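# Open the middle drawer of the narrow three-drawer cabinet

## Task

Pull the middle drawer of the narrow cabinet with three drawers out to its full extent so that it stays open without the robot holding it. Every other drawer in the room must be completely closed at the end. No cabinet may be moved noticeably from its spot, and the robot must not fall or finish leaning, or the task fails.

## Robot and tools

Robot: a holonomic base (can drive forward, sideways and turn in place) with a column about 1.75 m high. A carriage slides 1.0 m up and down the column (lift_m) and carries two identical six-joint arms, left and right, each with a two-finger gripper. Arm bases sit roughly 0.57 m + lift_m above the floor; carriage parts hang about 0.15 m lower. A hand reaches about 0.78 m from its shoulder but only about 0.38 m below the arm base. The hand is about 0.16 m long, 0.1 m wide, 0.14 m with fingers open. Parked arm: joints 1-6 = 0, 0.05, 0.05, 1.45, 0, 0; the robot is then about 0.95 m wide and 0.7 m long. Cameras: carriage_camera is fixed on the carriage facing forward, tilted about 20 degrees down; left_wrist_camera and right_wrist_camera look out past each hand's fingertips.

Frames: the base frame has its origin on the floor below the base centre, x forward, y left, z up. left_hand and right_hand in results are the midpoints between each hand's finger pads, in this frame, in metres; quat_wxyz rotates base axes into hand axes (hand z runs along the fingers, fingers open along hand y; an upward-pointing hand with joints 1, 5, 6 at 0 gives 1,0,0,0). These readings drift from reality, more so at long reach. base_odometry is measured from where the base stood at the scene's start and comes only from wheel rotation, so slipping shows up as motion; heading is positive to the left, -3.142 to 3.142.

execute_actions: argument actions is a list holding one action or none (empty = just report state and images). An action may have base, joints, or both; they begin together and may finish at different moments. base holds exactly one relative command, an offset from where the base last measured itself: translate_m (metres, -2 to 2, forward positive), strafe_m (metres, -2 to 2, left positive) or rotate_rad (radians, -6.3 to 6.3, counter-clockwise/left positive). joints is one dictionary naming each joint separately with an absolute target: lift_m 0 to 1 m; for each arm (left_ and right_ prefixes, same ranges) joint1_rad -2.617 to 3.054 (swing about vertical, 0 ahead, positive left), joint2_rad 0 to 3.141 (shoulder: 0 upper arm level pointing back, 1.57 vertical, 3.14 level pointing forward), joint3_rad 0 to 3.141 (elbow: 0 folded, 3.14 straight), joint4_rad -1.57 to 1.57 (wrist pitch, positive lifts the fingertips), joint5_rad -1.57 to 1.57 (wrist yaw, positive swings fingertips to the RIGHT, opposite to joint1), joint6_rad -2.094 to 2.094 (roll about the finger axis, positive clockwise viewed from the forearm), gripper_m 0 to 0.093 m (pad gap). Joints or base left out of an action may keep driving toward an earlier target without this showing in the status. Unknown keys or out-of-range numbers get the whole call rejected with no motion. cameras picks which images come back (list of names, all, null/omitted = all, [] = none); the pictures line lists the order of the images.

wait: seconds from 0 to 10; sends nothing new and returns state and images. zoom_image: camera name plus region [x0, y0, x1, y1] in pixels of that camera's most recent full image, origin top-left, at most 504 x 504. finished_scene: pass the current scene number; it closes the scene permanently once the last command has been held and reports success, so only call it when the drawers are in their final state without robot support.

Results: base_status and joint_status describe how each commanded motion ended. done (base) means the wheels turned the commanded amount, slip included; a move of a millimetre or two can report done yet fall short. off_target: at rest away from the target, possibly still pushing. contact_stop or time_out: the target is dropped and the part holds where it stopped. joint command not followed (often with a cause line): a self-collision check blocked that arm's targets (gripper still obeyed); joints then show not_followed and the robot may retry them with later actions until valid targets are given. on_its_own lists what this call did not command; its held at value is a target, not a position. motor_effort gives percent of maximum per motor, positive toward larger joint values, with the action's peak in brackets; readings carry a fixed per-motor bias and noise. A lift effort that keeps dropping while lowering means a hand rests on something. drive_wheels (ignore sign) staying higher at rest than after free driving means the base is still pressing on something. ARM HIT means an arm struck the robot hard. MOTOR HOT appears from 75 °C; at 90 °C the affected arm is paused briefly (OVER-TEMPERATURE FAULT, keys show limit_stop_at_motor_heat; resend targets), and at 100 °C that arm goes limp and drops. Stretched arms heat quickly even unloaded, so do not hold them out longer than needed.

Caution: wheel motors are weak (2 N m), so the base contact-stops on a light push. Arms and grippers have no contact stop; a blocked arm keeps pressing and snaps to its target when freed. Base contact stops may arrive late, and the base can roll about 0.3 m after an arm touches something; turns do not check the arms. After a blocked drive, back off about 0.2 m along the opposite direction (or turn back), repeat if still pressed; a retry may itself stop spuriously. Avoid driving under a table edge where the column can hit, especially in reverse. Tipping risk grows with a high carriage, outstretched arms, loads, pulling, and sudden stops; no reading shows a lean, only images do. To clear a blocked pair of arms, move the blocked arm away first, then the other in a later call. Never let the arms collide or press on each other. Avoid drops, slams, hard hits and heavy pushes, and do not shift any cabinet. Commands sent are held while you think; short, quick motions are preferred.

Each tool is called after "Request:" by a JSON object that holds its "fn" and its "kwargs", one argument or row to a line.

## Session

I'll start by looking at the current state and camera images.

Request:
{"fn": "execute_actions", "kwargs": {
  "actions": []
}}

Scene clock: 0.00 s.
base_odometry: x=+0.000 y=+0.000 heading=+0.000 (m, m, rad; odometry frame)
base_status: not commanded
joint_positions: lift_m=+0.301 left_joint1_rad=-0.022 left_joint2_rad=+0.049 left_joint3_rad=+0.029 left_joint4_rad=+1.400 left_joint5_rad=-0.014 left_joint6_rad=-0.031 left_gripper_m=+0.095 right_joint1_rad=+0.011 right_joint2_rad=+0.068 right_joint3_rad=+0.064 right_joint4_rad=+1.406 right_joint5_rad=+0.017 right_joint6_rad=+0.032 right_gripper_m=+0.094
joint_status: not commanded
motor_effort: lift_m=+30 drive_wheels=-4 (%)
left_hand: x=+0.3147 y=+0.3355 z=+1.2747 quat_wxyz=(+0.995, -0.007, +0.095, -0.025) (m; base frame)
right_hand: x=+0.3085 y=-0.3366 z=+1.2846 quat_wxyz=(+0.996, +0.009, +0.084, +0.021) (m; base frame)
pictures: carriage_camera, left_wrist_camera, right_wrist_camera
Images, in order (width x height): carriage_camera 504x504, left_wrist_camera 504x504, right_wrist_camera 504x504.

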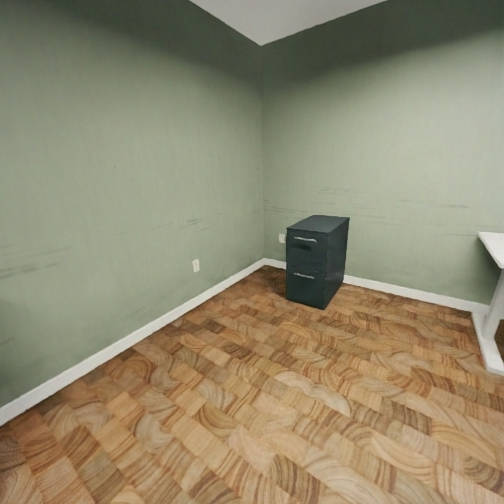

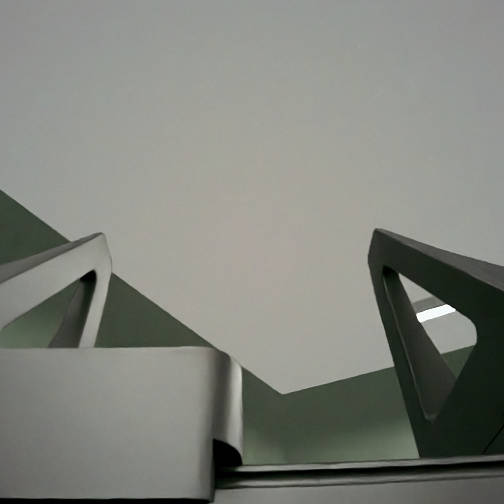

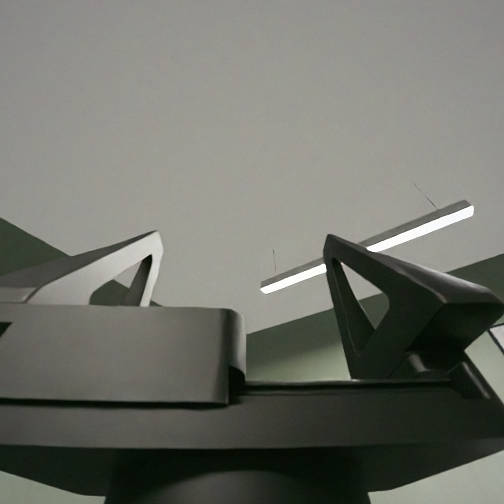

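I see a two-drawer cabinet in the corner. I need to find the three-drawer one, so I'll look around.

Request:
{"fn": "execute_actions", "kwargs": {
  "actions": [
    {"base": {"rotate_rad": -1.0}}
  ],
  "cameras": ["carriage_camera"]
}}

Scene clock: 3.10 s.
base_odometry: x=+0.000 y=+0.000 heading=-0.999 (m, m, rad; odometry frame)
base_status: done
joint_positions: lift_m=+0.301 left_joint1_rad=-0.022 left_joint2_rad=+0.049 left_joint3_rad=+0.029 left_joint4_rad=+1.400 left_joint5_rad=-0.014 left_joint6_rad=-0.031 left_gripper_m=+0.095 right_joint1_rad=+0.011 right_joint2_rad=+0.068 right_joint3_rad=+0.064 right_joint4_rad=+1.406 right_joint5_rad=+0.017 right_joint6_rad=+0.032 right_gripper_m=+0.094
joint_status: not commanded
motor_effort: lift_m=+31(30) drive_wheels=+9(23) (%)
left_hand: x=+0.3147 y=+0.3355 z=+1.2747 quat_wxyz=(+0.995, -0.007, +0.095, -0.025) (m; base frame)
right_hand: x=+0.3085 y=-0.3366 z=+1.2846 quat_wxyz=(+0.996, +0.009, +0.084, +0.021) (m; base frame)
pictures: carriage_camera
Images, in order (width x height): carriage_camera 504x504.

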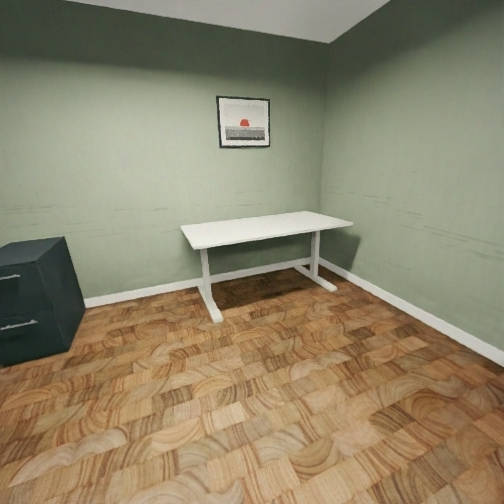

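Request:
{"fn": "execute_actions", "kwargs": {
  "actions": [
    {"base": {"rotate_rad": -1.2}}
  ],
  "cameras": ["carriage_camera"]
}}

Scene clock: 6.03 s.
base_odometry: x=+0.000 y=+0.000 heading=-2.198 (m, m, rad; odometry frame)
base_status: done
joint_positions: lift_m=+0.301 left_joint1_rad=-0.022 left_joint2_rad=+0.049 left_joint3_rad=+0.029 left_joint4_rad=+1.400 left_joint5_rad=-0.014 left_joint6_rad=-0.031 left_gripper_m=+0.095 right_joint1_rad=+0.011 right_joint2_rad=+0.068 right_joint3_rad=+0.064 right_joint4_rad=+1.406 right_joint5_rad=+0.017 right_joint6_rad=+0.032 right_gripper_m=+0.094
joint_status: not commanded
motor_effort: lift_m=+31(30) drive_wheels=+8(26) (%)
left_hand: x=+0.3147 y=+0.3355 z=+1.2747 quat_wxyz=(+0.995, -0.007, +0.095, -0.025) (m; base frame)
right_hand: x=+0.3085 y=-0.3366 z=+1.2846 quat_wxyz=(+0.996, +0.009, +0.084, +0.021) (m; base frame)
pictures: carriage_camera
Images, in order (width x height): carriage_camera 504x504.

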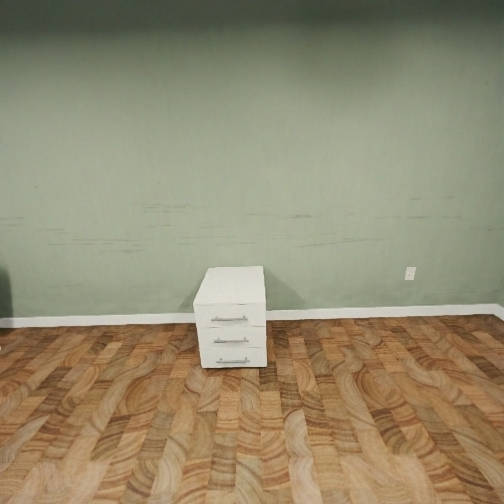

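That's the white three-drawer cabinet. I'll zoom in for a closer look.

Request:
{"fn": "zoom_image", "kwargs": {
  "camera": "carriage_camera",
  "region": [170, 250, 300, 380]
}}

Region (170, 250, 300, 380) of carriage_camera's 504x504 image, scaled by 3.877, with more detail than that image has.

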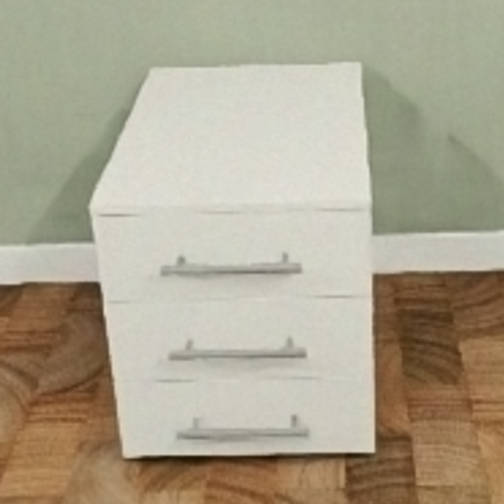

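All three drawers look shut. I still need to check the rest of the room for other cabinets or open drawers.

Request:
{"fn": "execute_actions", "kwargs": {
  "actions": [
    {"base": {"rotate_rad": -1.4}}
  ],
  "cameras": ["carriage_camera"]
}}

Scene clock: 9.67 s.
base_odometry: x=+0.000 y=+0.000 heading=+2.686 (m, m, rad; odometry frame)
base_status: done
joint_positions: lift_m=+0.301 left_joint1_rad=-0.022 left_joint2_rad=+0.049 left_joint3_rad=+0.029 left_joint4_rad=+1.400 left_joint5_rad=-0.014 left_joint6_rad=-0.031 left_gripper_m=+0.095 right_joint1_rad=+0.011 right_joint2_rad=+0.068 right_joint3_rad=+0.064 right_joint4_rad=+1.406 right_joint5_rad=+0.017 right_joint6_rad=+0.032 right_gripper_m=+0.094
joint_status: not commanded
motor_effort: lift_m=+31(30) drive_wheels=+8(25) (%)
left_hand: x=+0.3147 y=+0.3355 z=+1.2747 quat_wxyz=(+0.995, -0.007, +0.095, -0.025) (m; base frame)
right_hand: x=+0.3085 y=-0.3366 z=+1.2846 quat_wxyz=(+0.996, +0.009, +0.084, +0.021) (m; base frame)
pictures: carriage_camera
Images, in order (width x height): carriage_camera 504x504.

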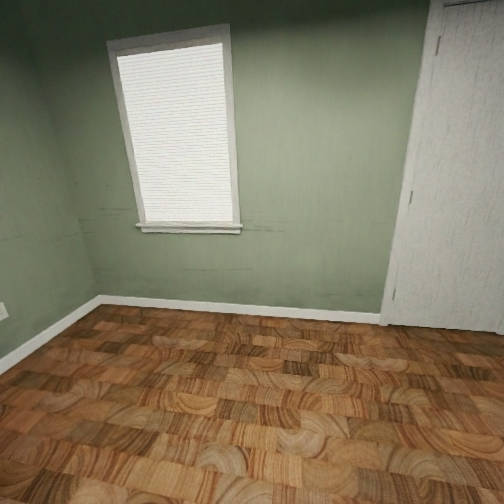

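Request:
{"fn": "execute_actions", "kwargs": {
  "actions": [
    {"base": {"rotate_rad": -1.4}}
  ],
  "cameras": ["carriage_camera"]
}}

Scene clock: 12.80 s.
base_odometry: x=+0.000 y=+0.000 heading=+1.287 (m, m, rad; odometry frame)
base_status: done
joint_positions: lift_m=+0.301 left_joint1_rad=-0.022 left_joint2_rad=+0.049 left_joint3_rad=+0.029 left_joint4_rad=+1.400 left_joint5_rad=-0.014 left_joint6_rad=-0.031 left_gripper_m=+0.095 right_joint1_rad=+0.011 right_joint2_rad=+0.068 right_joint3_rad=+0.064 right_joint4_rad=+1.406 right_joint5_rad=+0.017 right_joint6_rad=+0.032 right_gripper_m=+0.094
joint_status: not commanded
motor_effort: lift_m=+30(30) drive_wheels=+9(26) (%)
left_hand: x=+0.3147 y=+0.3355 z=+1.2747 quat_wxyz=(+0.995, -0.007, +0.095, -0.025) (m; base frame)
right_hand: x=+0.3085 y=-0.3366 z=+1.2846 quat_wxyz=(+0.996, +0.009, +0.084, +0.021) (m; base frame)
pictures: carriage_camera
Images, in order (width x height): carriage_camera 504x504.

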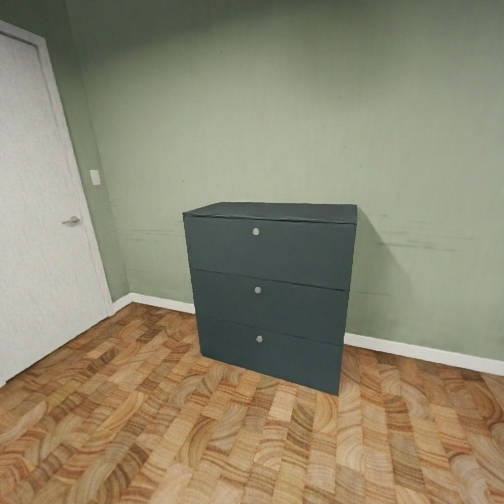

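There's also a wide, dark three-drawer dresser. I'll zoom in to check that its drawers are shut.

Request:
{"fn": "zoom_image", "kwargs": {
  "camera": "carriage_camera",
  "region": [170, 190, 370, 400]
}}

Region (170, 190, 370, 400) of carriage_camera's 504x504 image, scaled by 2.400, with more detail than that image has; it fills the left 480 columns of this view, and the rest is white.

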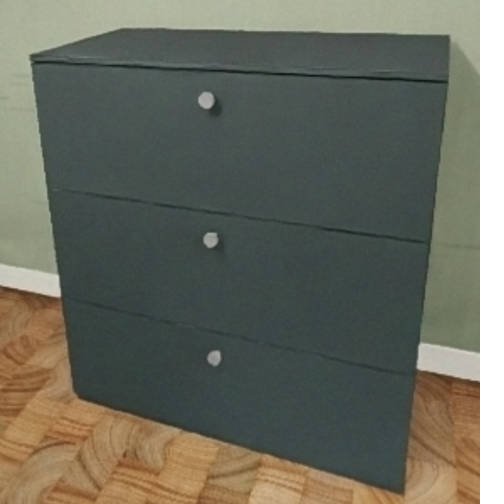

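The dresser's drawers are shut, and so were the corner cabinet's. Next I'll turn back to face the white cabinet squarely and lower the lift, since its handles are low.

Request:
{"fn": "execute_actions", "kwargs": {
  "actions": [
    {"base": {"rotate_rad": 2.846}, "joints": {"lift_m": 0.0}}
  ],
  "cameras": ["carriage_camera"]
}}

Scene clock: 25.90 s.
base_odometry: x=+0.000 y=+0.000 heading=-2.151 (m, m, rad; odometry frame)
base_status: done
joint_positions: lift_m=+0.001 left_joint1_rad=-0.022 left_joint2_rad=+0.049 left_joint3_rad=+0.029 left_joint4_rad=+1.399 left_joint5_rad=-0.014 left_joint6_rad=-0.031 left_gripper_m=+0.095 right_joint1_rad=+0.011 right_joint2_rad=+0.068 right_joint3_rad=+0.064 right_joint4_rad=+1.404 right_joint5_rad=+0.017 right_joint6_rad=+0.032 right_gripper_m=+0.094
joint_status: all done
motor_effort: lift_m=+27(27) drive_wheels=+8(28) (%)
left_hand: x=+0.3148 y=+0.3355 z=+0.9750 quat_wxyz=(+0.995, -0.007, +0.096, -0.025) (m; base frame)
right_hand: x=+0.3090 y=-0.3366 z=+0.9848 quat_wxyz=(+0.996, +0.009, +0.085, +0.021) (m; base frame)
pictures: carriage_camera
Images, in order (width x height): carriage_camera 504x504.

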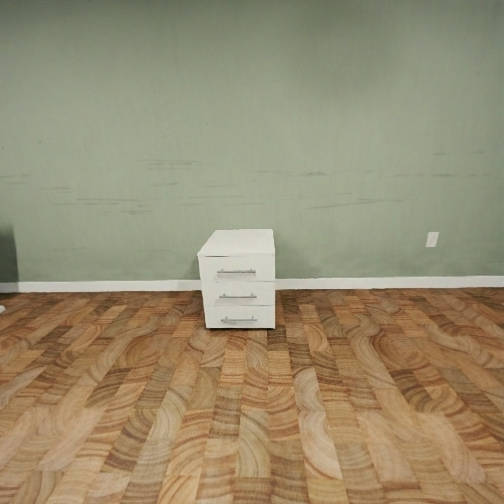

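The robot is now square to the wall. I'll strafe right to line the left arm up with the handle, and move that arm into a reaching pose so I can check its geometry.

Request:
{"fn": "execute_actions", "kwargs": {
  "actions": [
    {"base": {"strafe_m": -0.25}, "joints": {"left_joint1_rad": 0.0, "left_joint2_rad": 2.9, "left_joint3_rad": 1.5, "left_joint4_rad": 0.6, "left_joint5_rad": 0.0, "left_joint6_rad": 1.57, "left_gripper_m": 0.093}}
  ],
  "cameras": ["carriage_camera", "left_wrist_camera"]
}}

Scene clock: 29.87 s.
base_odometry: x=-0.209 y=+0.137 heading=-2.150 (m, m, rad; odometry frame)
base_status: done
joint_positions: lift_m=+0.001 left_joint1_rad=-0.009 left_joint2_rad=+2.907 left_joint3_rad=+1.497 left_joint4_rad=+0.588 left_joint5_rad=-0.006 left_joint6_rad=+1.560 left_gripper_m=+0.093 right_joint1_rad=+0.011 right_joint2_rad=+0.068 right_joint3_rad=+0.064 right_joint4_rad=+1.404 right_joint5_rad=+0.017 right_joint6_rad=+0.032 right_gripper_m=+0.094
joint_status: all done
motor_effort: lift_m=+27(27) drive_wheels=-6(24) (%)
left_hand: x=+0.8082 y=+0.3304 z=+0.3146 quat_wxyz=(+0.259, +0.657, +0.660, +0.258) (m; base frame)
right_hand: x=+0.3090 y=-0.3366 z=+0.9848 quat_wxyz=(+0.996, +0.009, +0.085, +0.021) (m; base frame)
pictures: carriage_camera, left_wrist_camera
Images, in order (width x height): carriage_camera 504x504, left_wrist_camera 504x504.

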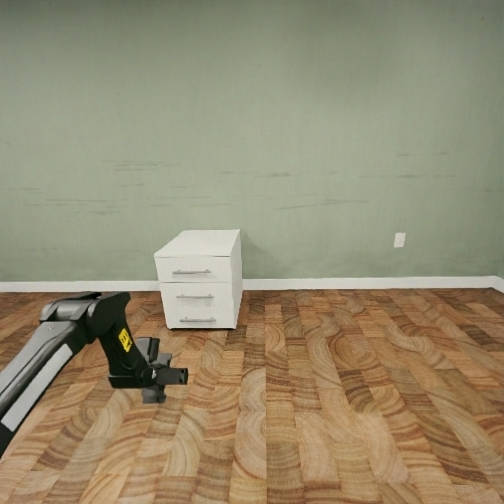

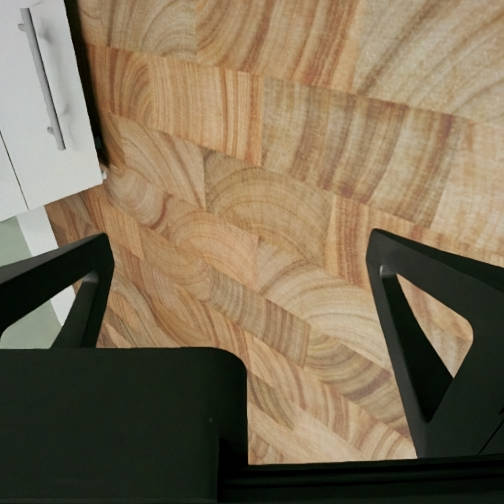

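Geometry check done. Now I'll drive forward and lower the hand to about the middle handle's height.

Request:
{"fn": "execute_actions", "kwargs": {
  "actions": [
    {"base": {"translate_m": 0.5}, "joints": {"left_joint2_rad": 3.1, "left_joint3_rad": 1.55, "left_joint4_rad": 0.7}}
  ],
  "cameras": ["carriage_camera", "left_wrist_camera"]
}}

Scene clock: 36.87 s.
base_odometry: x=-0.484 y=-0.281 heading=-2.151 (m, m, rad; odometry frame)
base_status: done
joint_positions: lift_m=+0.001 left_joint1_rad=-0.007 left_joint2_rad=+3.114 left_joint3_rad=+1.543 left_joint4_rad=+0.685 left_joint5_rad=-0.006 left_joint6_rad=+1.561 left_gripper_m=+0.093 right_joint1_rad=+0.011 right_joint2_rad=+0.068 right_joint3_rad=+0.064 right_joint4_rad=+1.404 right_joint5_rad=+0.017 right_joint6_rad=+0.032 right_gripper_m=+0.094
joint_status: all done
motor_effort: lift_m=+27(27) drive_wheels=-6(24) (%)
left_hand: x=+0.7647 y=+0.3319 z=+0.2372 quat_wxyz=(+0.237, +0.664, +0.668, +0.237) (m; base frame)
right_hand: x=+0.3090 y=-0.3366 z=+0.9848 quat_wxyz=(+0.996, +0.009, +0.085, +0.021) (m; base frame)
pictures: carriage_camera, left_wrist_camera
Images, in order (width x height): carriage_camera 504x504, left_wrist_camera 504x504.

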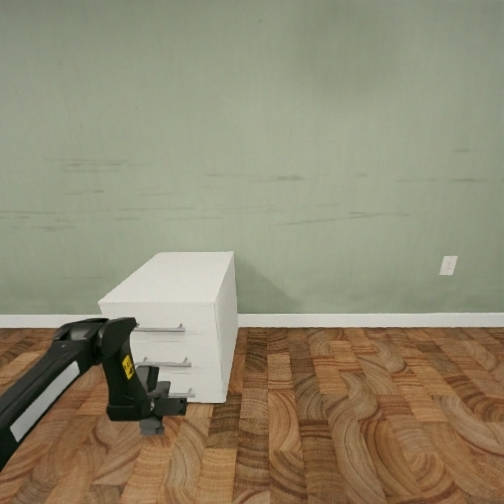

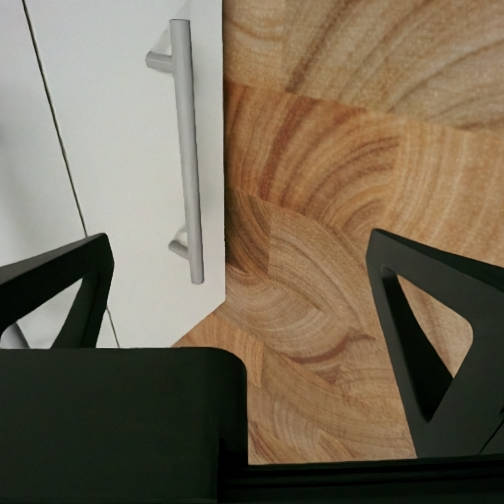

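Request:
{"fn": "zoom_image", "kwargs": {
  "camera": "carriage_camera",
  "region": [90, 290, 250, 450]
}}

Region (90, 290, 250, 450) of carriage_camera's 504x504 image, scaled by 3.150, with more detail than that image has.

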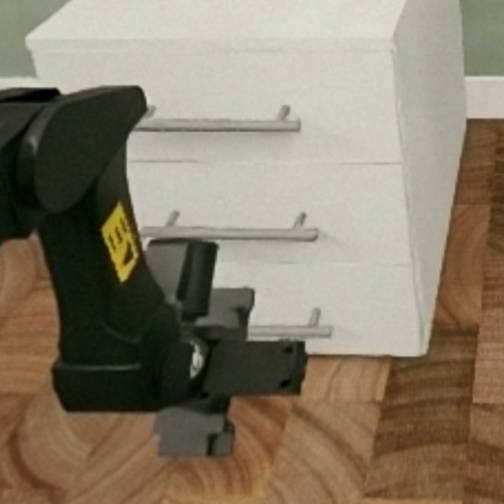

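Request:
{"fn": "zoom_image", "kwargs": {
  "camera": "left_wrist_camera",
  "region": [0, 0, 300, 300]
}}

Region (0, 0, 300, 300) of left_wrist_camera's 504x504 image, scaled by 1.680, with more detail than that image has.

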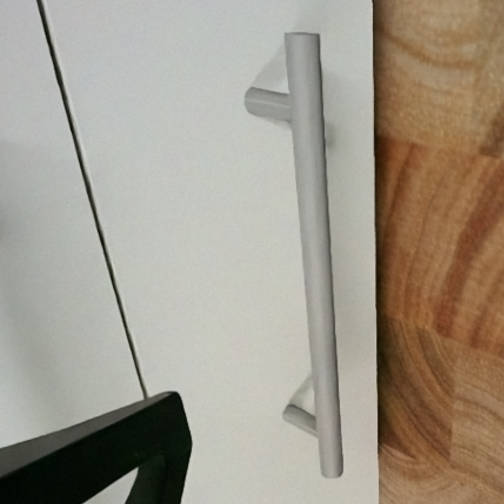

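Request:
{"fn": "execute_actions", "kwargs": {
  "actions": [
    {"base": {"translate_m": 0.09}, "joints": {"lift_m": 0.055, "left_gripper_m": 0.05}}
  ],
  "cameras": ["carriage_camera", "left_wrist_camera"]
}}

Scene clock: 48.13 s.
base_odometry: x=-0.533 y=-0.356 heading=-2.151 (m, m, rad; odometry frame)
base_status: done
joint_positions: lift_m=+0.055 left_joint1_rad=-0.006 left_joint2_rad=+3.099 left_joint3_rad=+1.543 left_joint4_rad=+0.696 left_joint5_rad=-0.006 left_joint6_rad=+1.561 left_gripper_m=+0.050 right_joint1_rad=+0.011 right_joint2_rad=+0.068 right_joint3_rad=+0.064 right_joint4_rad=+1.405 right_joint5_rad=+0.017 right_joint6_rad=+0.032 right_gripper_m=+0.094
joint_status: all done
motor_effort: lift_m=+32(40) drive_wheels=-6(22) (%)
left_hand: x=+0.7731 y=+0.3320 z=+0.3000 quat_wxyz=(+0.246, +0.661, +0.665, +0.246) (m; base frame)
right_hand: x=+0.3089 y=-0.3366 z=+1.0386 quat_wxyz=(+0.996, +0.009, +0.085, +0.021) (m; base frame)
pictures: carriage_camera, left_wrist_camera
Images, in order (width x height): carriage_camera 504x504, left_wrist_camera 504x504.

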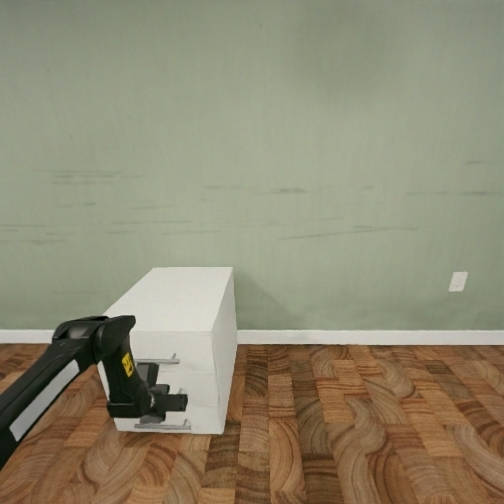

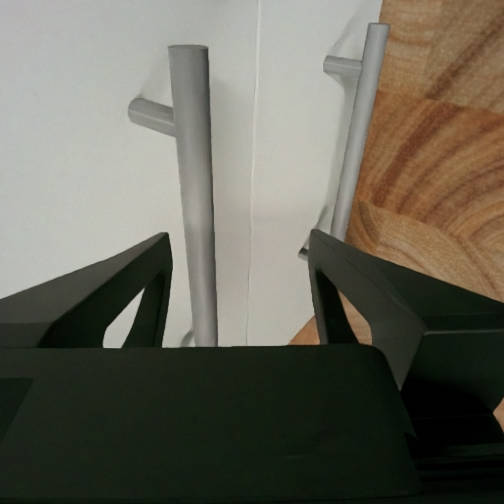

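The middle handle now shows between the fingers. I'll creep forward and down along the finger direction.

Request:
{"fn": "execute_actions", "kwargs": {
  "actions": [
    {"base": {"translate_m": 0.045}, "joints": {"lift_m": 0.032}}
  ],
  "cameras": ["left_wrist_camera"]
}}

Scene clock: 52.63 s.
base_odometry: x=-0.555 y=-0.388 heading=-2.151 (m, m, rad; odometry frame)
base_status: translate_m contact_stop (by the wheels' count: +0.038 of +0.045)
joint_positions: lift_m=+0.033 left_joint1_rad=-0.005 left_joint2_rad=+3.062 left_joint3_rad=+1.464 left_joint4_rad=+0.694 left_joint5_rad=+0.031 left_joint6_rad=+1.564 left_gripper_m=+0.050 right_joint1_rad=+0.011 right_joint2_rad=+0.068 right_joint3_rad=+0.064 right_joint4_rad=+1.404 right_joint5_rad=+0.017 right_joint6_rad=+0.032 right_gripper_m=+0.094
joint_status: all done
motor_effort: lift_m=+21(27) drive_wheels=+14(42) (%)
left_hand: x=+0.7540 y=+0.3266 z=+0.2785 quat_wxyz=(+0.243, +0.671, +0.665, +0.220) (m; base frame)
right_hand: x=+0.3092 y=-0.3366 z=+1.0164 quat_wxyz=(+0.996, +0.009, +0.085, +0.021) (m; base frame)
pictures: left_wrist_camera
Images, in order (width x height): left_wrist_camera 504x504.

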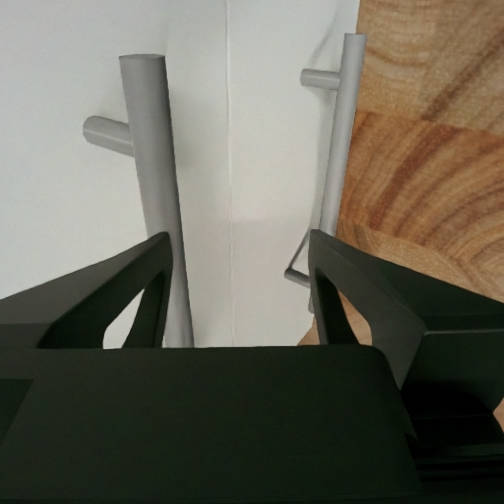

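A contact stop fired and the arm got pushed slightly out of place. I'll zoom in to see what it touched.

Request:
{"fn": "zoom_image", "kwargs": {
  "camera": "left_wrist_camera",
  "region": [80, 150, 330, 400]
}}

Region (80, 150, 330, 400) of left_wrist_camera's 504x504 image, scaled by 2.016, with more detail than that image has.

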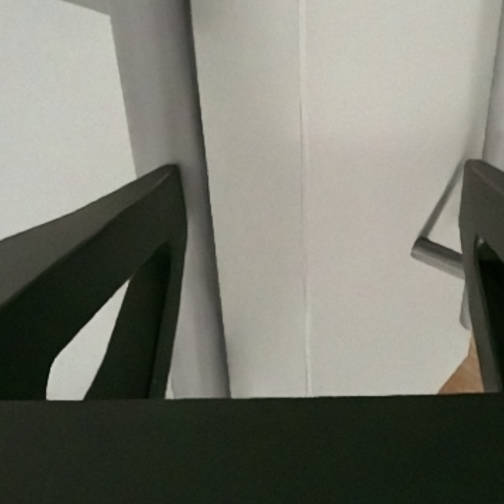

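The upper fingertip landed on the bar instead of going around it. I'll back off and raise the lift a little, then re-approach: drive forward first, then drop straight down, so the bar enters the opening.

Request:
{"fn": "execute_actions", "kwargs": {
  "actions": [
    {"base": {"translate_m": -0.03}, "joints": {"lift_m": 0.085}}
  ],
  "cameras": ["left_wrist_camera"]
}}

Scene clock: 58.97 s.
base_odometry: x=-0.538 y=-0.363 heading=-2.151 (m, m, rad; odometry frame)
base_status: done
joint_positions: lift_m=+0.085 left_joint1_rad=-0.005 left_joint2_rad=+3.098 left_joint3_rad=+1.536 left_joint4_rad=+0.698 left_joint5_rad=+0.010 left_joint6_rad=+1.564 left_gripper_m=+0.050 right_joint1_rad=+0.011 right_joint2_rad=+0.068 right_joint3_rad=+0.064 right_joint4_rad=+1.403 right_joint5_rad=+0.017 right_joint6_rad=+0.032 right_gripper_m=+0.094
joint_status: all done
motor_effort: lift_m=+32(40) drive_wheels=+1(26) (%)
left_hand: x=+0.7714 y=+0.3300 z=+0.3296 quat_wxyz=(+0.250, +0.664, +0.663, +0.240) (m; base frame)
right_hand: x=+0.3094 y=-0.3366 z=+1.0685 quat_wxyz=(+0.996, +0.009, +0.086, +0.021) (m; base frame)
pictures: left_wrist_camera
Images, in order (width x height): left_wrist_camera 504x504.

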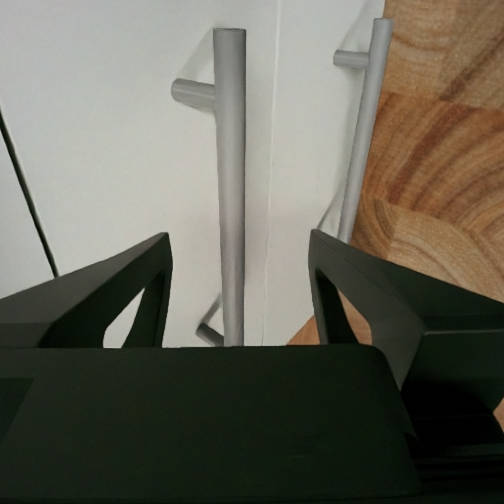

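The bar is now nearly centered between the fingertips. I'll drive forward first, then lower the lift.

Request:
{"fn": "execute_actions", "kwargs": {
  "actions": [
    {"base": {"translate_m": 0.034}}
  ],
  "cameras": ["left_wrist_camera"]
}}

Scene clock: 61.00 s.
base_odometry: x=-0.557 y=-0.392 heading=-2.152 (m, m, rad; odometry frame)
base_status: done
joint_positions: lift_m=+0.085 left_joint1_rad=-0.005 left_joint2_rad=+3.098 left_joint3_rad=+1.536 left_joint4_rad=+0.698 left_joint5_rad=+0.010 left_joint6_rad=+1.564 left_gripper_m=+0.050 right_joint1_rad=+0.011 right_joint2_rad=+0.068 right_joint3_rad=+0.064 right_joint4_rad=+1.403 right_joint5_rad=+0.017 right_joint6_rad=+0.032 right_gripper_m=+0.094
joint_status: not commanded
motor_effort: lift_m=+32(32) drive_wheels=-3(23) (%)
left_hand: x=+0.7714 y=+0.3300 z=+0.3296 quat_wxyz=(+0.250, +0.664, +0.663, +0.240) (m; base frame)
right_hand: x=+0.3094 y=-0.3366 z=+1.0685 quat_wxyz=(+0.996, +0.009, +0.086, +0.021) (m; base frame)
pictures: left_wrist_camera
Images, in order (width x height): left_wrist_camera 504x504.

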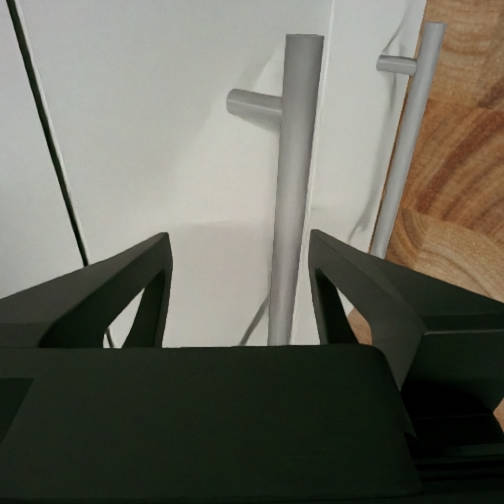

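Request:
{"fn": "execute_actions", "kwargs": {
  "actions": [
    {"joints": {"lift_m": 0.045}}
  ],
  "cameras": ["left_wrist_camera"]
}}

Scene clock: 62.37 s.
base_odometry: x=-0.557 y=-0.392 heading=-2.152 (m, m, rad; odometry frame)
base_status: not commanded
joint_positions: lift_m=+0.045 left_joint1_rad=-0.005 left_joint2_rad=+3.105 left_joint3_rad=+1.536 left_joint4_rad=+0.697 left_joint5_rad=+0.009 left_joint6_rad=+1.564 left_gripper_m=+0.050 right_joint1_rad=+0.011 right_joint2_rad=+0.068 right_joint3_rad=+0.064 right_joint4_rad=+1.403 right_joint5_rad=+0.017 right_joint6_rad=+0.032 right_gripper_m=+0.094
joint_status: all done
motor_effort: lift_m=+28(28) drive_wheels=-3(4) (%)
left_hand: x=+0.7680 y=+0.3303 z=+0.2861 quat_wxyz=(+0.246, +0.665, +0.664, +0.238) (m; base frame)
right_hand: x=+0.3093 y=-0.3366 z=+1.0289 quat_wxyz=(+0.996, +0.009, +0.085, +0.021) (m; base frame)
pictures: left_wrist_camera
Images, in order (width x height): left_wrist_camera 504x504.

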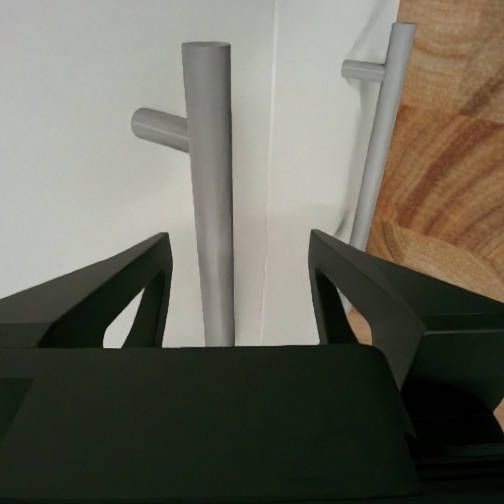

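Request:
{"fn": "execute_actions", "kwargs": {
  "actions": [
    {"base": {"translate_m": 0.024}}
  ],
  "cameras": ["left_wrist_camera"]
}}

Scene clock: 64.77 s.
base_odometry: x=-0.570 y=-0.412 heading=-2.152 (m, m, rad; odometry frame)
base_status: done
joint_positions: lift_m=+0.045 left_joint1_rad=-0.005 left_joint2_rad=+3.107 left_joint3_rad=+1.536 left_joint4_rad=+0.664 left_joint5_rad=+0.009 left_joint6_rad=+1.565 left_gripper_m=+0.050 right_joint1_rad=+0.011 right_joint2_rad=+0.068 right_joint3_rad=+0.064 right_joint4_rad=+1.403 right_joint5_rad=+0.017 right_joint6_rad=+0.032 right_gripper_m=+0.094
joint_status: not commanded
motor_effort: lift_m=+27(27) drive_wheels=+3(23) (%)
left_hand: x=+0.7611 y=+0.3304 z=+0.2803 quat_wxyz=(+0.235, +0.669, +0.668, +0.227) (m; base frame)
right_hand: x=+0.3093 y=-0.3366 z=+1.0289 quat_wxyz=(+0.996, +0.009, +0.085, +0.021) (m; base frame)
pictures: left_wrist_camera
Images, in order (width x height): left_wrist_camera 504x504.

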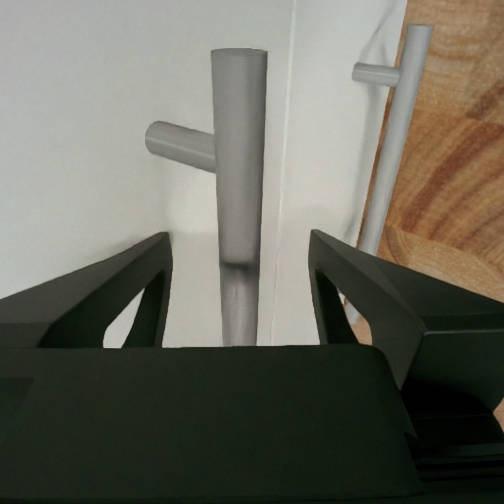

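The bar is now centered just inside the fingertips, and the wrist is deflected slightly, probably because the upper fingertip is touching the drawer face. I'll close the gripper on the bar.

Request:
{"fn": "execute_actions", "kwargs": {
  "actions": [
    {"joints": {"left_gripper_m": 0.0}}
  ],
  "cameras": ["carriage_camera", "left_wrist_camera"]
}}

Scene clock: 68.90 s.
base_odometry: x=-0.570 y=-0.412 heading=-2.152 (m, m, rad; odometry frame)
base_status: not commanded
joint_positions: lift_m=+0.045 left_joint1_rad=-0.005 left_joint2_rad=+3.109 left_joint3_rad=+1.536 left_joint4_rad=+0.668 left_joint5_rad=+0.008 left_joint6_rad=+1.571 left_gripper_m=+0.012 right_joint1_rad=+0.011 right_joint2_rad=+0.068 right_joint3_rad=+0.064 right_joint4_rad=+1.403 right_joint5_rad=+0.017 right_joint6_rad=+0.032 right_gripper_m=+0.094
joint_status: left_gripper_m off_target (ended at +0.012, target +0.000)
motor_effort: lift_m=+27(27) drive_wheels=+2(2) (%)
left_hand: x=+0.7609 y=+0.3305 z=+0.2799 quat_wxyz=(+0.234, +0.671, +0.666, +0.228) (m; base frame)
right_hand: x=+0.3093 y=-0.3366 z=+1.0289 quat_wxyz=(+0.996, +0.009, +0.085, +0.021) (m; base frame)
pictures: carriage_camera, left_wrist_camera
Images, in order (width x height): carriage_camera 504x504, left_wrist_camera 504x504.

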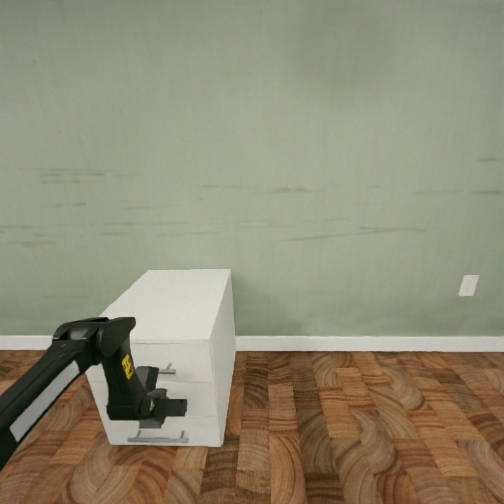

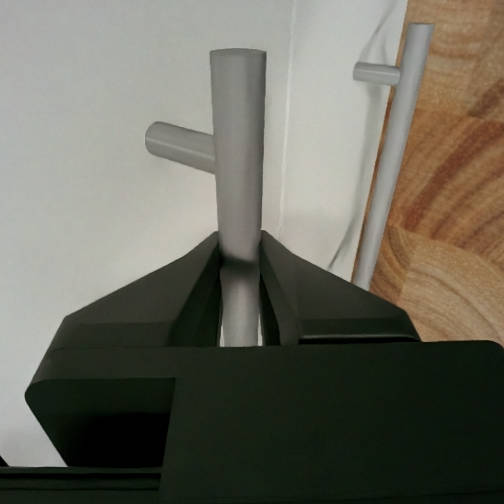

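The gripper stopped at 0.012 m, so it has the bar. I'll pull the drawer out by driving backward in stages.

Request:
{"fn": "execute_actions", "kwargs": {
  "actions": [
    {"base": {"translate_m": -0.2}, "joints": {"left_gripper_m": 0.0}}
  ],
  "cameras": ["carriage_camera", "left_wrist_camera"]
}}

Scene clock: 71.77 s.
base_odometry: x=-0.460 y=-0.244 heading=-2.152 (m, m, rad; odometry frame)
base_status: done
joint_positions: lift_m=+0.045 left_joint1_rad=-0.005 left_joint2_rad=+3.113 left_joint3_rad=+1.550 left_joint4_rad=+0.661 left_joint5_rad=-0.002 left_joint6_rad=+1.573 left_gripper_m=+0.012 right_joint1_rad=+0.011 right_joint2_rad=+0.068 right_joint3_rad=+0.064 right_joint4_rad=+1.403 right_joint5_rad=+0.017 right_joint6_rad=+0.032 right_gripper_m=+0.094
joint_status: left_gripper_m off_target (ended at +0.012, target +0.000)
motor_effort: lift_m=+27(27) drive_wheels=-3(25) (%)
left_hand: x=+0.7637 y=+0.3321 z=+0.2798 quat_wxyz=(+0.232, +0.670, +0.666, +0.232) (m; base frame)
right_hand: x=+0.3093 y=-0.3366 z=+1.0289 quat_wxyz=(+0.996, +0.009, +0.085, +0.021) (m; base frame)
pictures: carriage_camera, left_wrist_camera
Images, in order (width x height): carriage_camera 504x504, left_wrist_camera 504x504.

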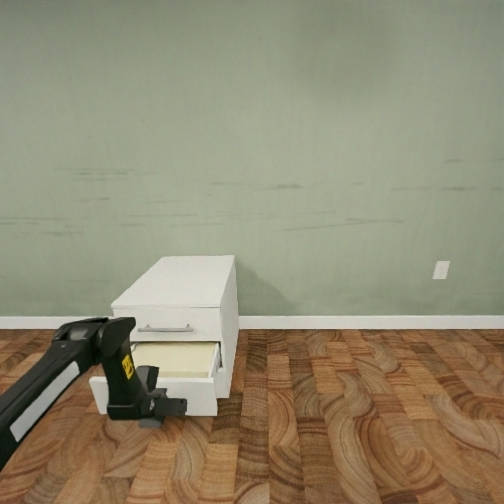

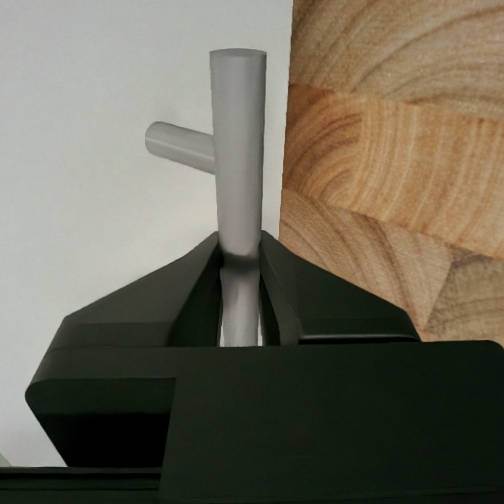

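The middle drawer is coming out. I'll keep pulling.

Request:
{"fn": "execute_actions", "kwargs": {
  "actions": [
    {"base": {"translate_m": -0.15}, "joints": {"left_gripper_m": 0.0}}
  ],
  "cameras": ["carriage_camera", "left_wrist_camera"]
}}

Scene clock: 74.00 s.
base_odometry: x=-0.378 y=-0.119 heading=-2.152 (m, m, rad; odometry frame)
base_status: done
joint_positions: lift_m=+0.045 left_joint1_rad=-0.001 left_joint2_rad=+3.113 left_joint3_rad=+1.550 left_joint4_rad=+0.661 left_joint5_rad=-0.010 left_joint6_rad=+1.574 left_gripper_m=+0.012 right_joint1_rad=+0.011 right_joint2_rad=+0.068 right_joint3_rad=+0.064 right_joint4_rad=+1.403 right_joint5_rad=+0.017 right_joint6_rad=+0.032 right_gripper_m=+0.094
joint_status: left_gripper_m off_target (ended at +0.012, target +0.000)
motor_effort: lift_m=+27(27) drive_wheels=-4(26) (%)
left_hand: x=+0.7636 y=+0.3353 z=+0.2797 quat_wxyz=(+0.228, +0.668, +0.668, +0.235) (m; base frame)
right_hand: x=+0.3093 y=-0.3366 z=+1.0289 quat_wxyz=(+0.996, +0.009, +0.085, +0.021) (m; base frame)
pictures: carriage_camera, left_wrist_camera
Images, in order (width x height): carriage_camera 504x504, left_wrist_camera 504x504.

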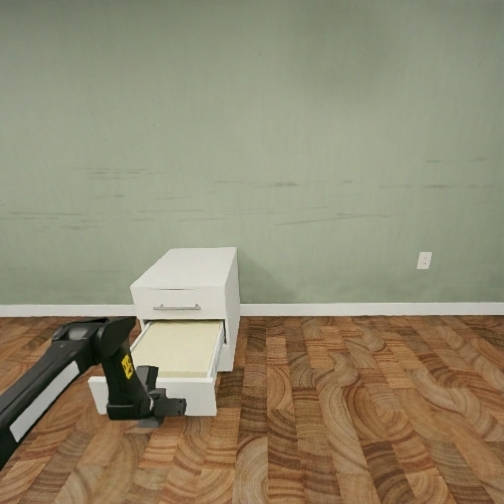

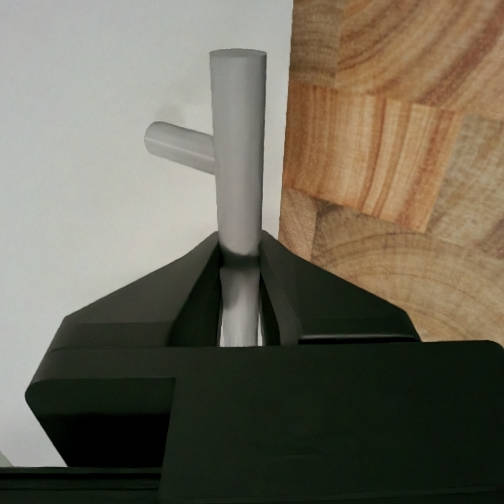

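Request:
{"fn": "execute_actions", "kwargs": {
  "actions": [
    {"base": {"translate_m": -0.1}, "joints": {"left_gripper_m": 0.0}}
  ],
  "cameras": ["carriage_camera", "left_wrist_camera"]
}}

Scene clock: 76.07 s.
base_odometry: x=-0.323 y=-0.035 heading=-2.153 (m, m, rad; odometry frame)
base_status: done
joint_positions: lift_m=+0.045 left_joint1_rad=+0.001 left_joint2_rad=+3.100 left_joint3_rad=+1.564 left_joint4_rad=+0.700 left_joint5_rad=-0.007 left_joint6_rad=+1.574 left_gripper_m=+0.001 right_joint1_rad=+0.011 right_joint2_rad=+0.068 right_joint3_rad=+0.064 right_joint4_rad=+1.404 right_joint5_rad=+0.017 right_joint6_rad=+0.032 right_gripper_m=+0.094
joint_status: all done
motor_effort: lift_m=+34(34) drive_wheels=-4(43) (%)
left_hand: x=+0.7824 y=+0.3362 z=+0.2949 quat_wxyz=(+0.251, +0.660, +0.660, +0.257) (m; base frame)
right_hand: x=+0.3091 y=-0.3366 z=+1.0284 quat_wxyz=(+0.996, +0.009, +0.085, +0.021) (m; base frame)
pictures: carriage_camera, left_wrist_camera
Images, in order (width x height): carriage_camera 504x504, left_wrist_camera 504x504.

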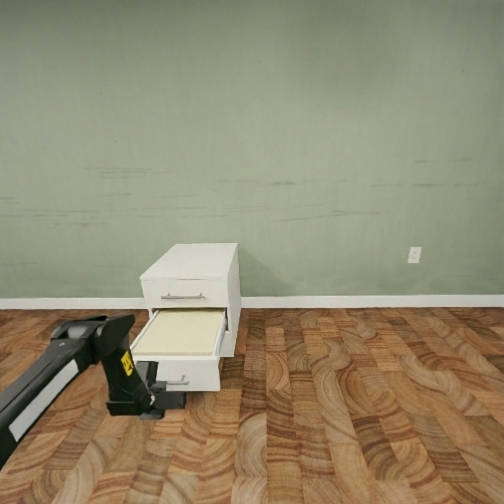

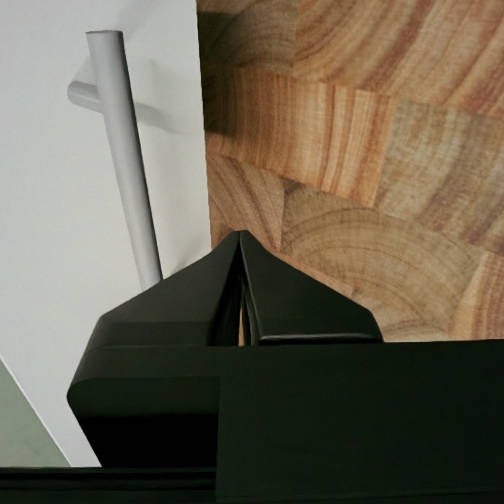

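The drawer hit its end stop and the gripper slid off the bar, so it should be fully out. I'll back away and fold the arm up clear of the drawer.

Request:
{"fn": "execute_actions", "kwargs": {
  "actions": [
    {"base": {"translate_m": -0.3}, "joints": {"left_joint2_rad": 1.6, "left_joint3_rad": 0.8, "left_gripper_m": 0.06, "lift_m": 0.2}}
  ],
  "cameras": ["carriage_camera"]
}}

Scene clock: 80.63 s.
base_odometry: x=-0.158 y=+0.216 heading=-2.153 (m, m, rad; odometry frame)
base_status: done
joint_positions: lift_m=+0.200 left_joint1_rad=+0.001 left_joint2_rad=+1.600 left_joint3_rad=+0.817 left_joint4_rad=+0.704 left_joint5_rad=-0.007 left_joint6_rad=+1.574 left_gripper_m=+0.060 right_joint1_rad=+0.011 right_joint2_rad=+0.068 right_joint3_rad=+0.064 right_joint4_rad=+1.404 right_joint5_rad=+0.017 right_joint6_rad=+0.032 right_gripper_m=+0.094
joint_status: all done
motor_effort: lift_m=+33(40) drive_wheels=-4(25) (%)
left_hand: x=+0.7542 y=+0.3361 z=+0.9783 quat_wxyz=(+0.477, +0.518, +0.521, +0.483) (m; base frame)
right_hand: x=+0.3091 y=-0.3366 z=+1.1835 quat_wxyz=(+0.996, +0.009, +0.085, +0.021) (m; base frame)
pictures: carriage_camera
Images, in order (width x height): carriage_camera 504x504.

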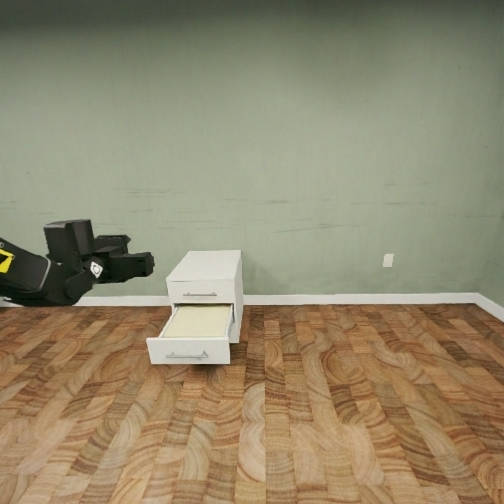

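Request:
{"fn": "zoom_image", "kwargs": {
  "camera": "carriage_camera",
  "region": [120, 235, 270, 385]
}}

Region (120, 235, 270, 385) of carriage_camera's 504x504 image, scaled by 3.360, with more detail than that image has.

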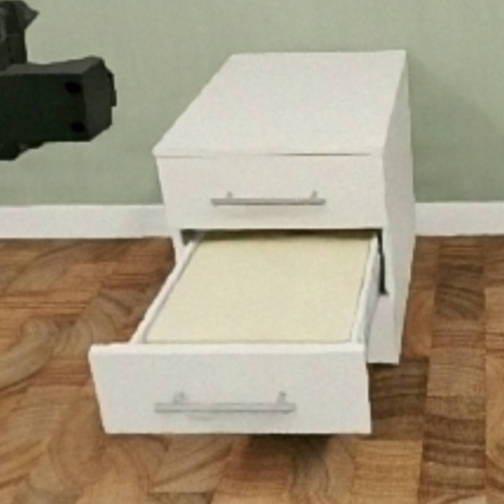

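The middle drawer is fully open, the top drawer is shut, and the cabinet is still against the wall. While I finish parking the arm, I'll turn to double-check the corner cabinet.

Request:
{"fn": "execute_actions", "kwargs": {
  "actions": [
    {"base": {"rotate_rad": 1.9}, "joints": {"left_joint1_rad": 0.0, "left_joint2_rad": 0.05, "left_joint3_rad": 0.05, "left_joint4_rad": 1.45, "left_joint5_rad": 0.0, "left_joint6_rad": 0.0}}
  ],
  "cameras": ["carriage_camera"]
}}

Scene clock: 85.33 s.
base_odometry: x=-0.158 y=+0.216 heading=-0.254 (m, m, rad; odometry frame)
base_status: done
joint_positions: lift_m=+0.200 left_joint1_rad=+0.001 left_joint2_rad=+0.061 left_joint3_rad=+0.066 left_joint4_rad=+1.438 left_joint5_rad=-0.007 left_joint6_rad=+0.010 left_gripper_m=+0.060 right_joint1_rad=+0.011 right_joint2_rad=+0.068 right_joint3_rad=+0.064 right_joint4_rad=+1.404 right_joint5_rad=+0.017 right_joint6_rad=+0.032 right_gripper_m=+0.094
joint_status: all done
motor_effort: lift_m=+33(32) drive_wheels=+7(26) (%)
left_hand: x=+0.2981 y=+0.3355 z=+1.1855 quat_wxyz=(+0.998, -0.003, +0.064, +0.006) (m; base frame)
right_hand: x=+0.3091 y=-0.3366 z=+1.1835 quat_wxyz=(+0.996, +0.009, +0.085, +0.021) (m; base frame)
pictures: carriage_camera
Images, in order (width x height): carriage_camera 504x504.

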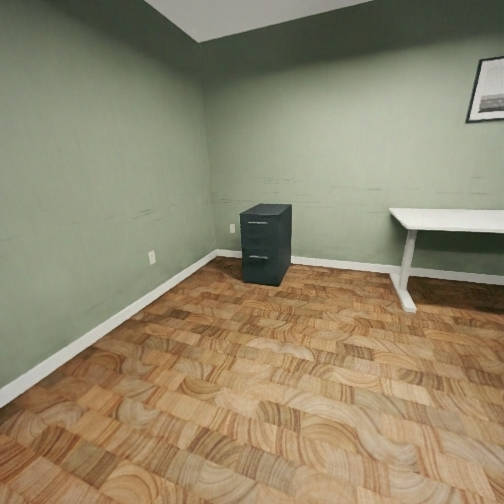

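Request:
{"fn": "zoom_image", "kwargs": {
  "camera": "carriage_camera",
  "region": [215, 190, 315, 290]
}}

Region (215, 190, 315, 290) of carriage_camera's 504x504 image, scaled by 5.040, with more detail than that image has.

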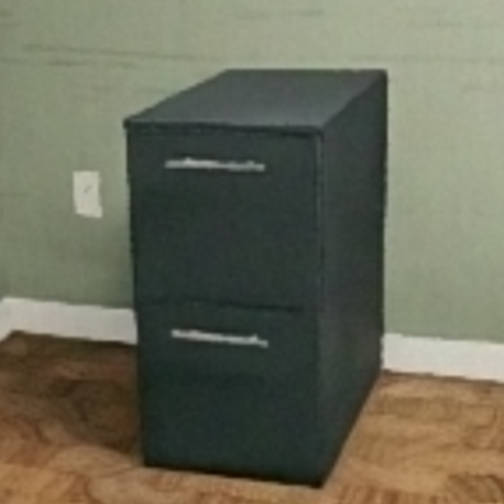

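The corner cabinet's two drawers are shut too, so everything is in the required state and I'm finishing scene 1.

Request:
{"fn": "finished_scene", "kwargs": {
  "scene": 1
}}

The scene is finished: the task was done.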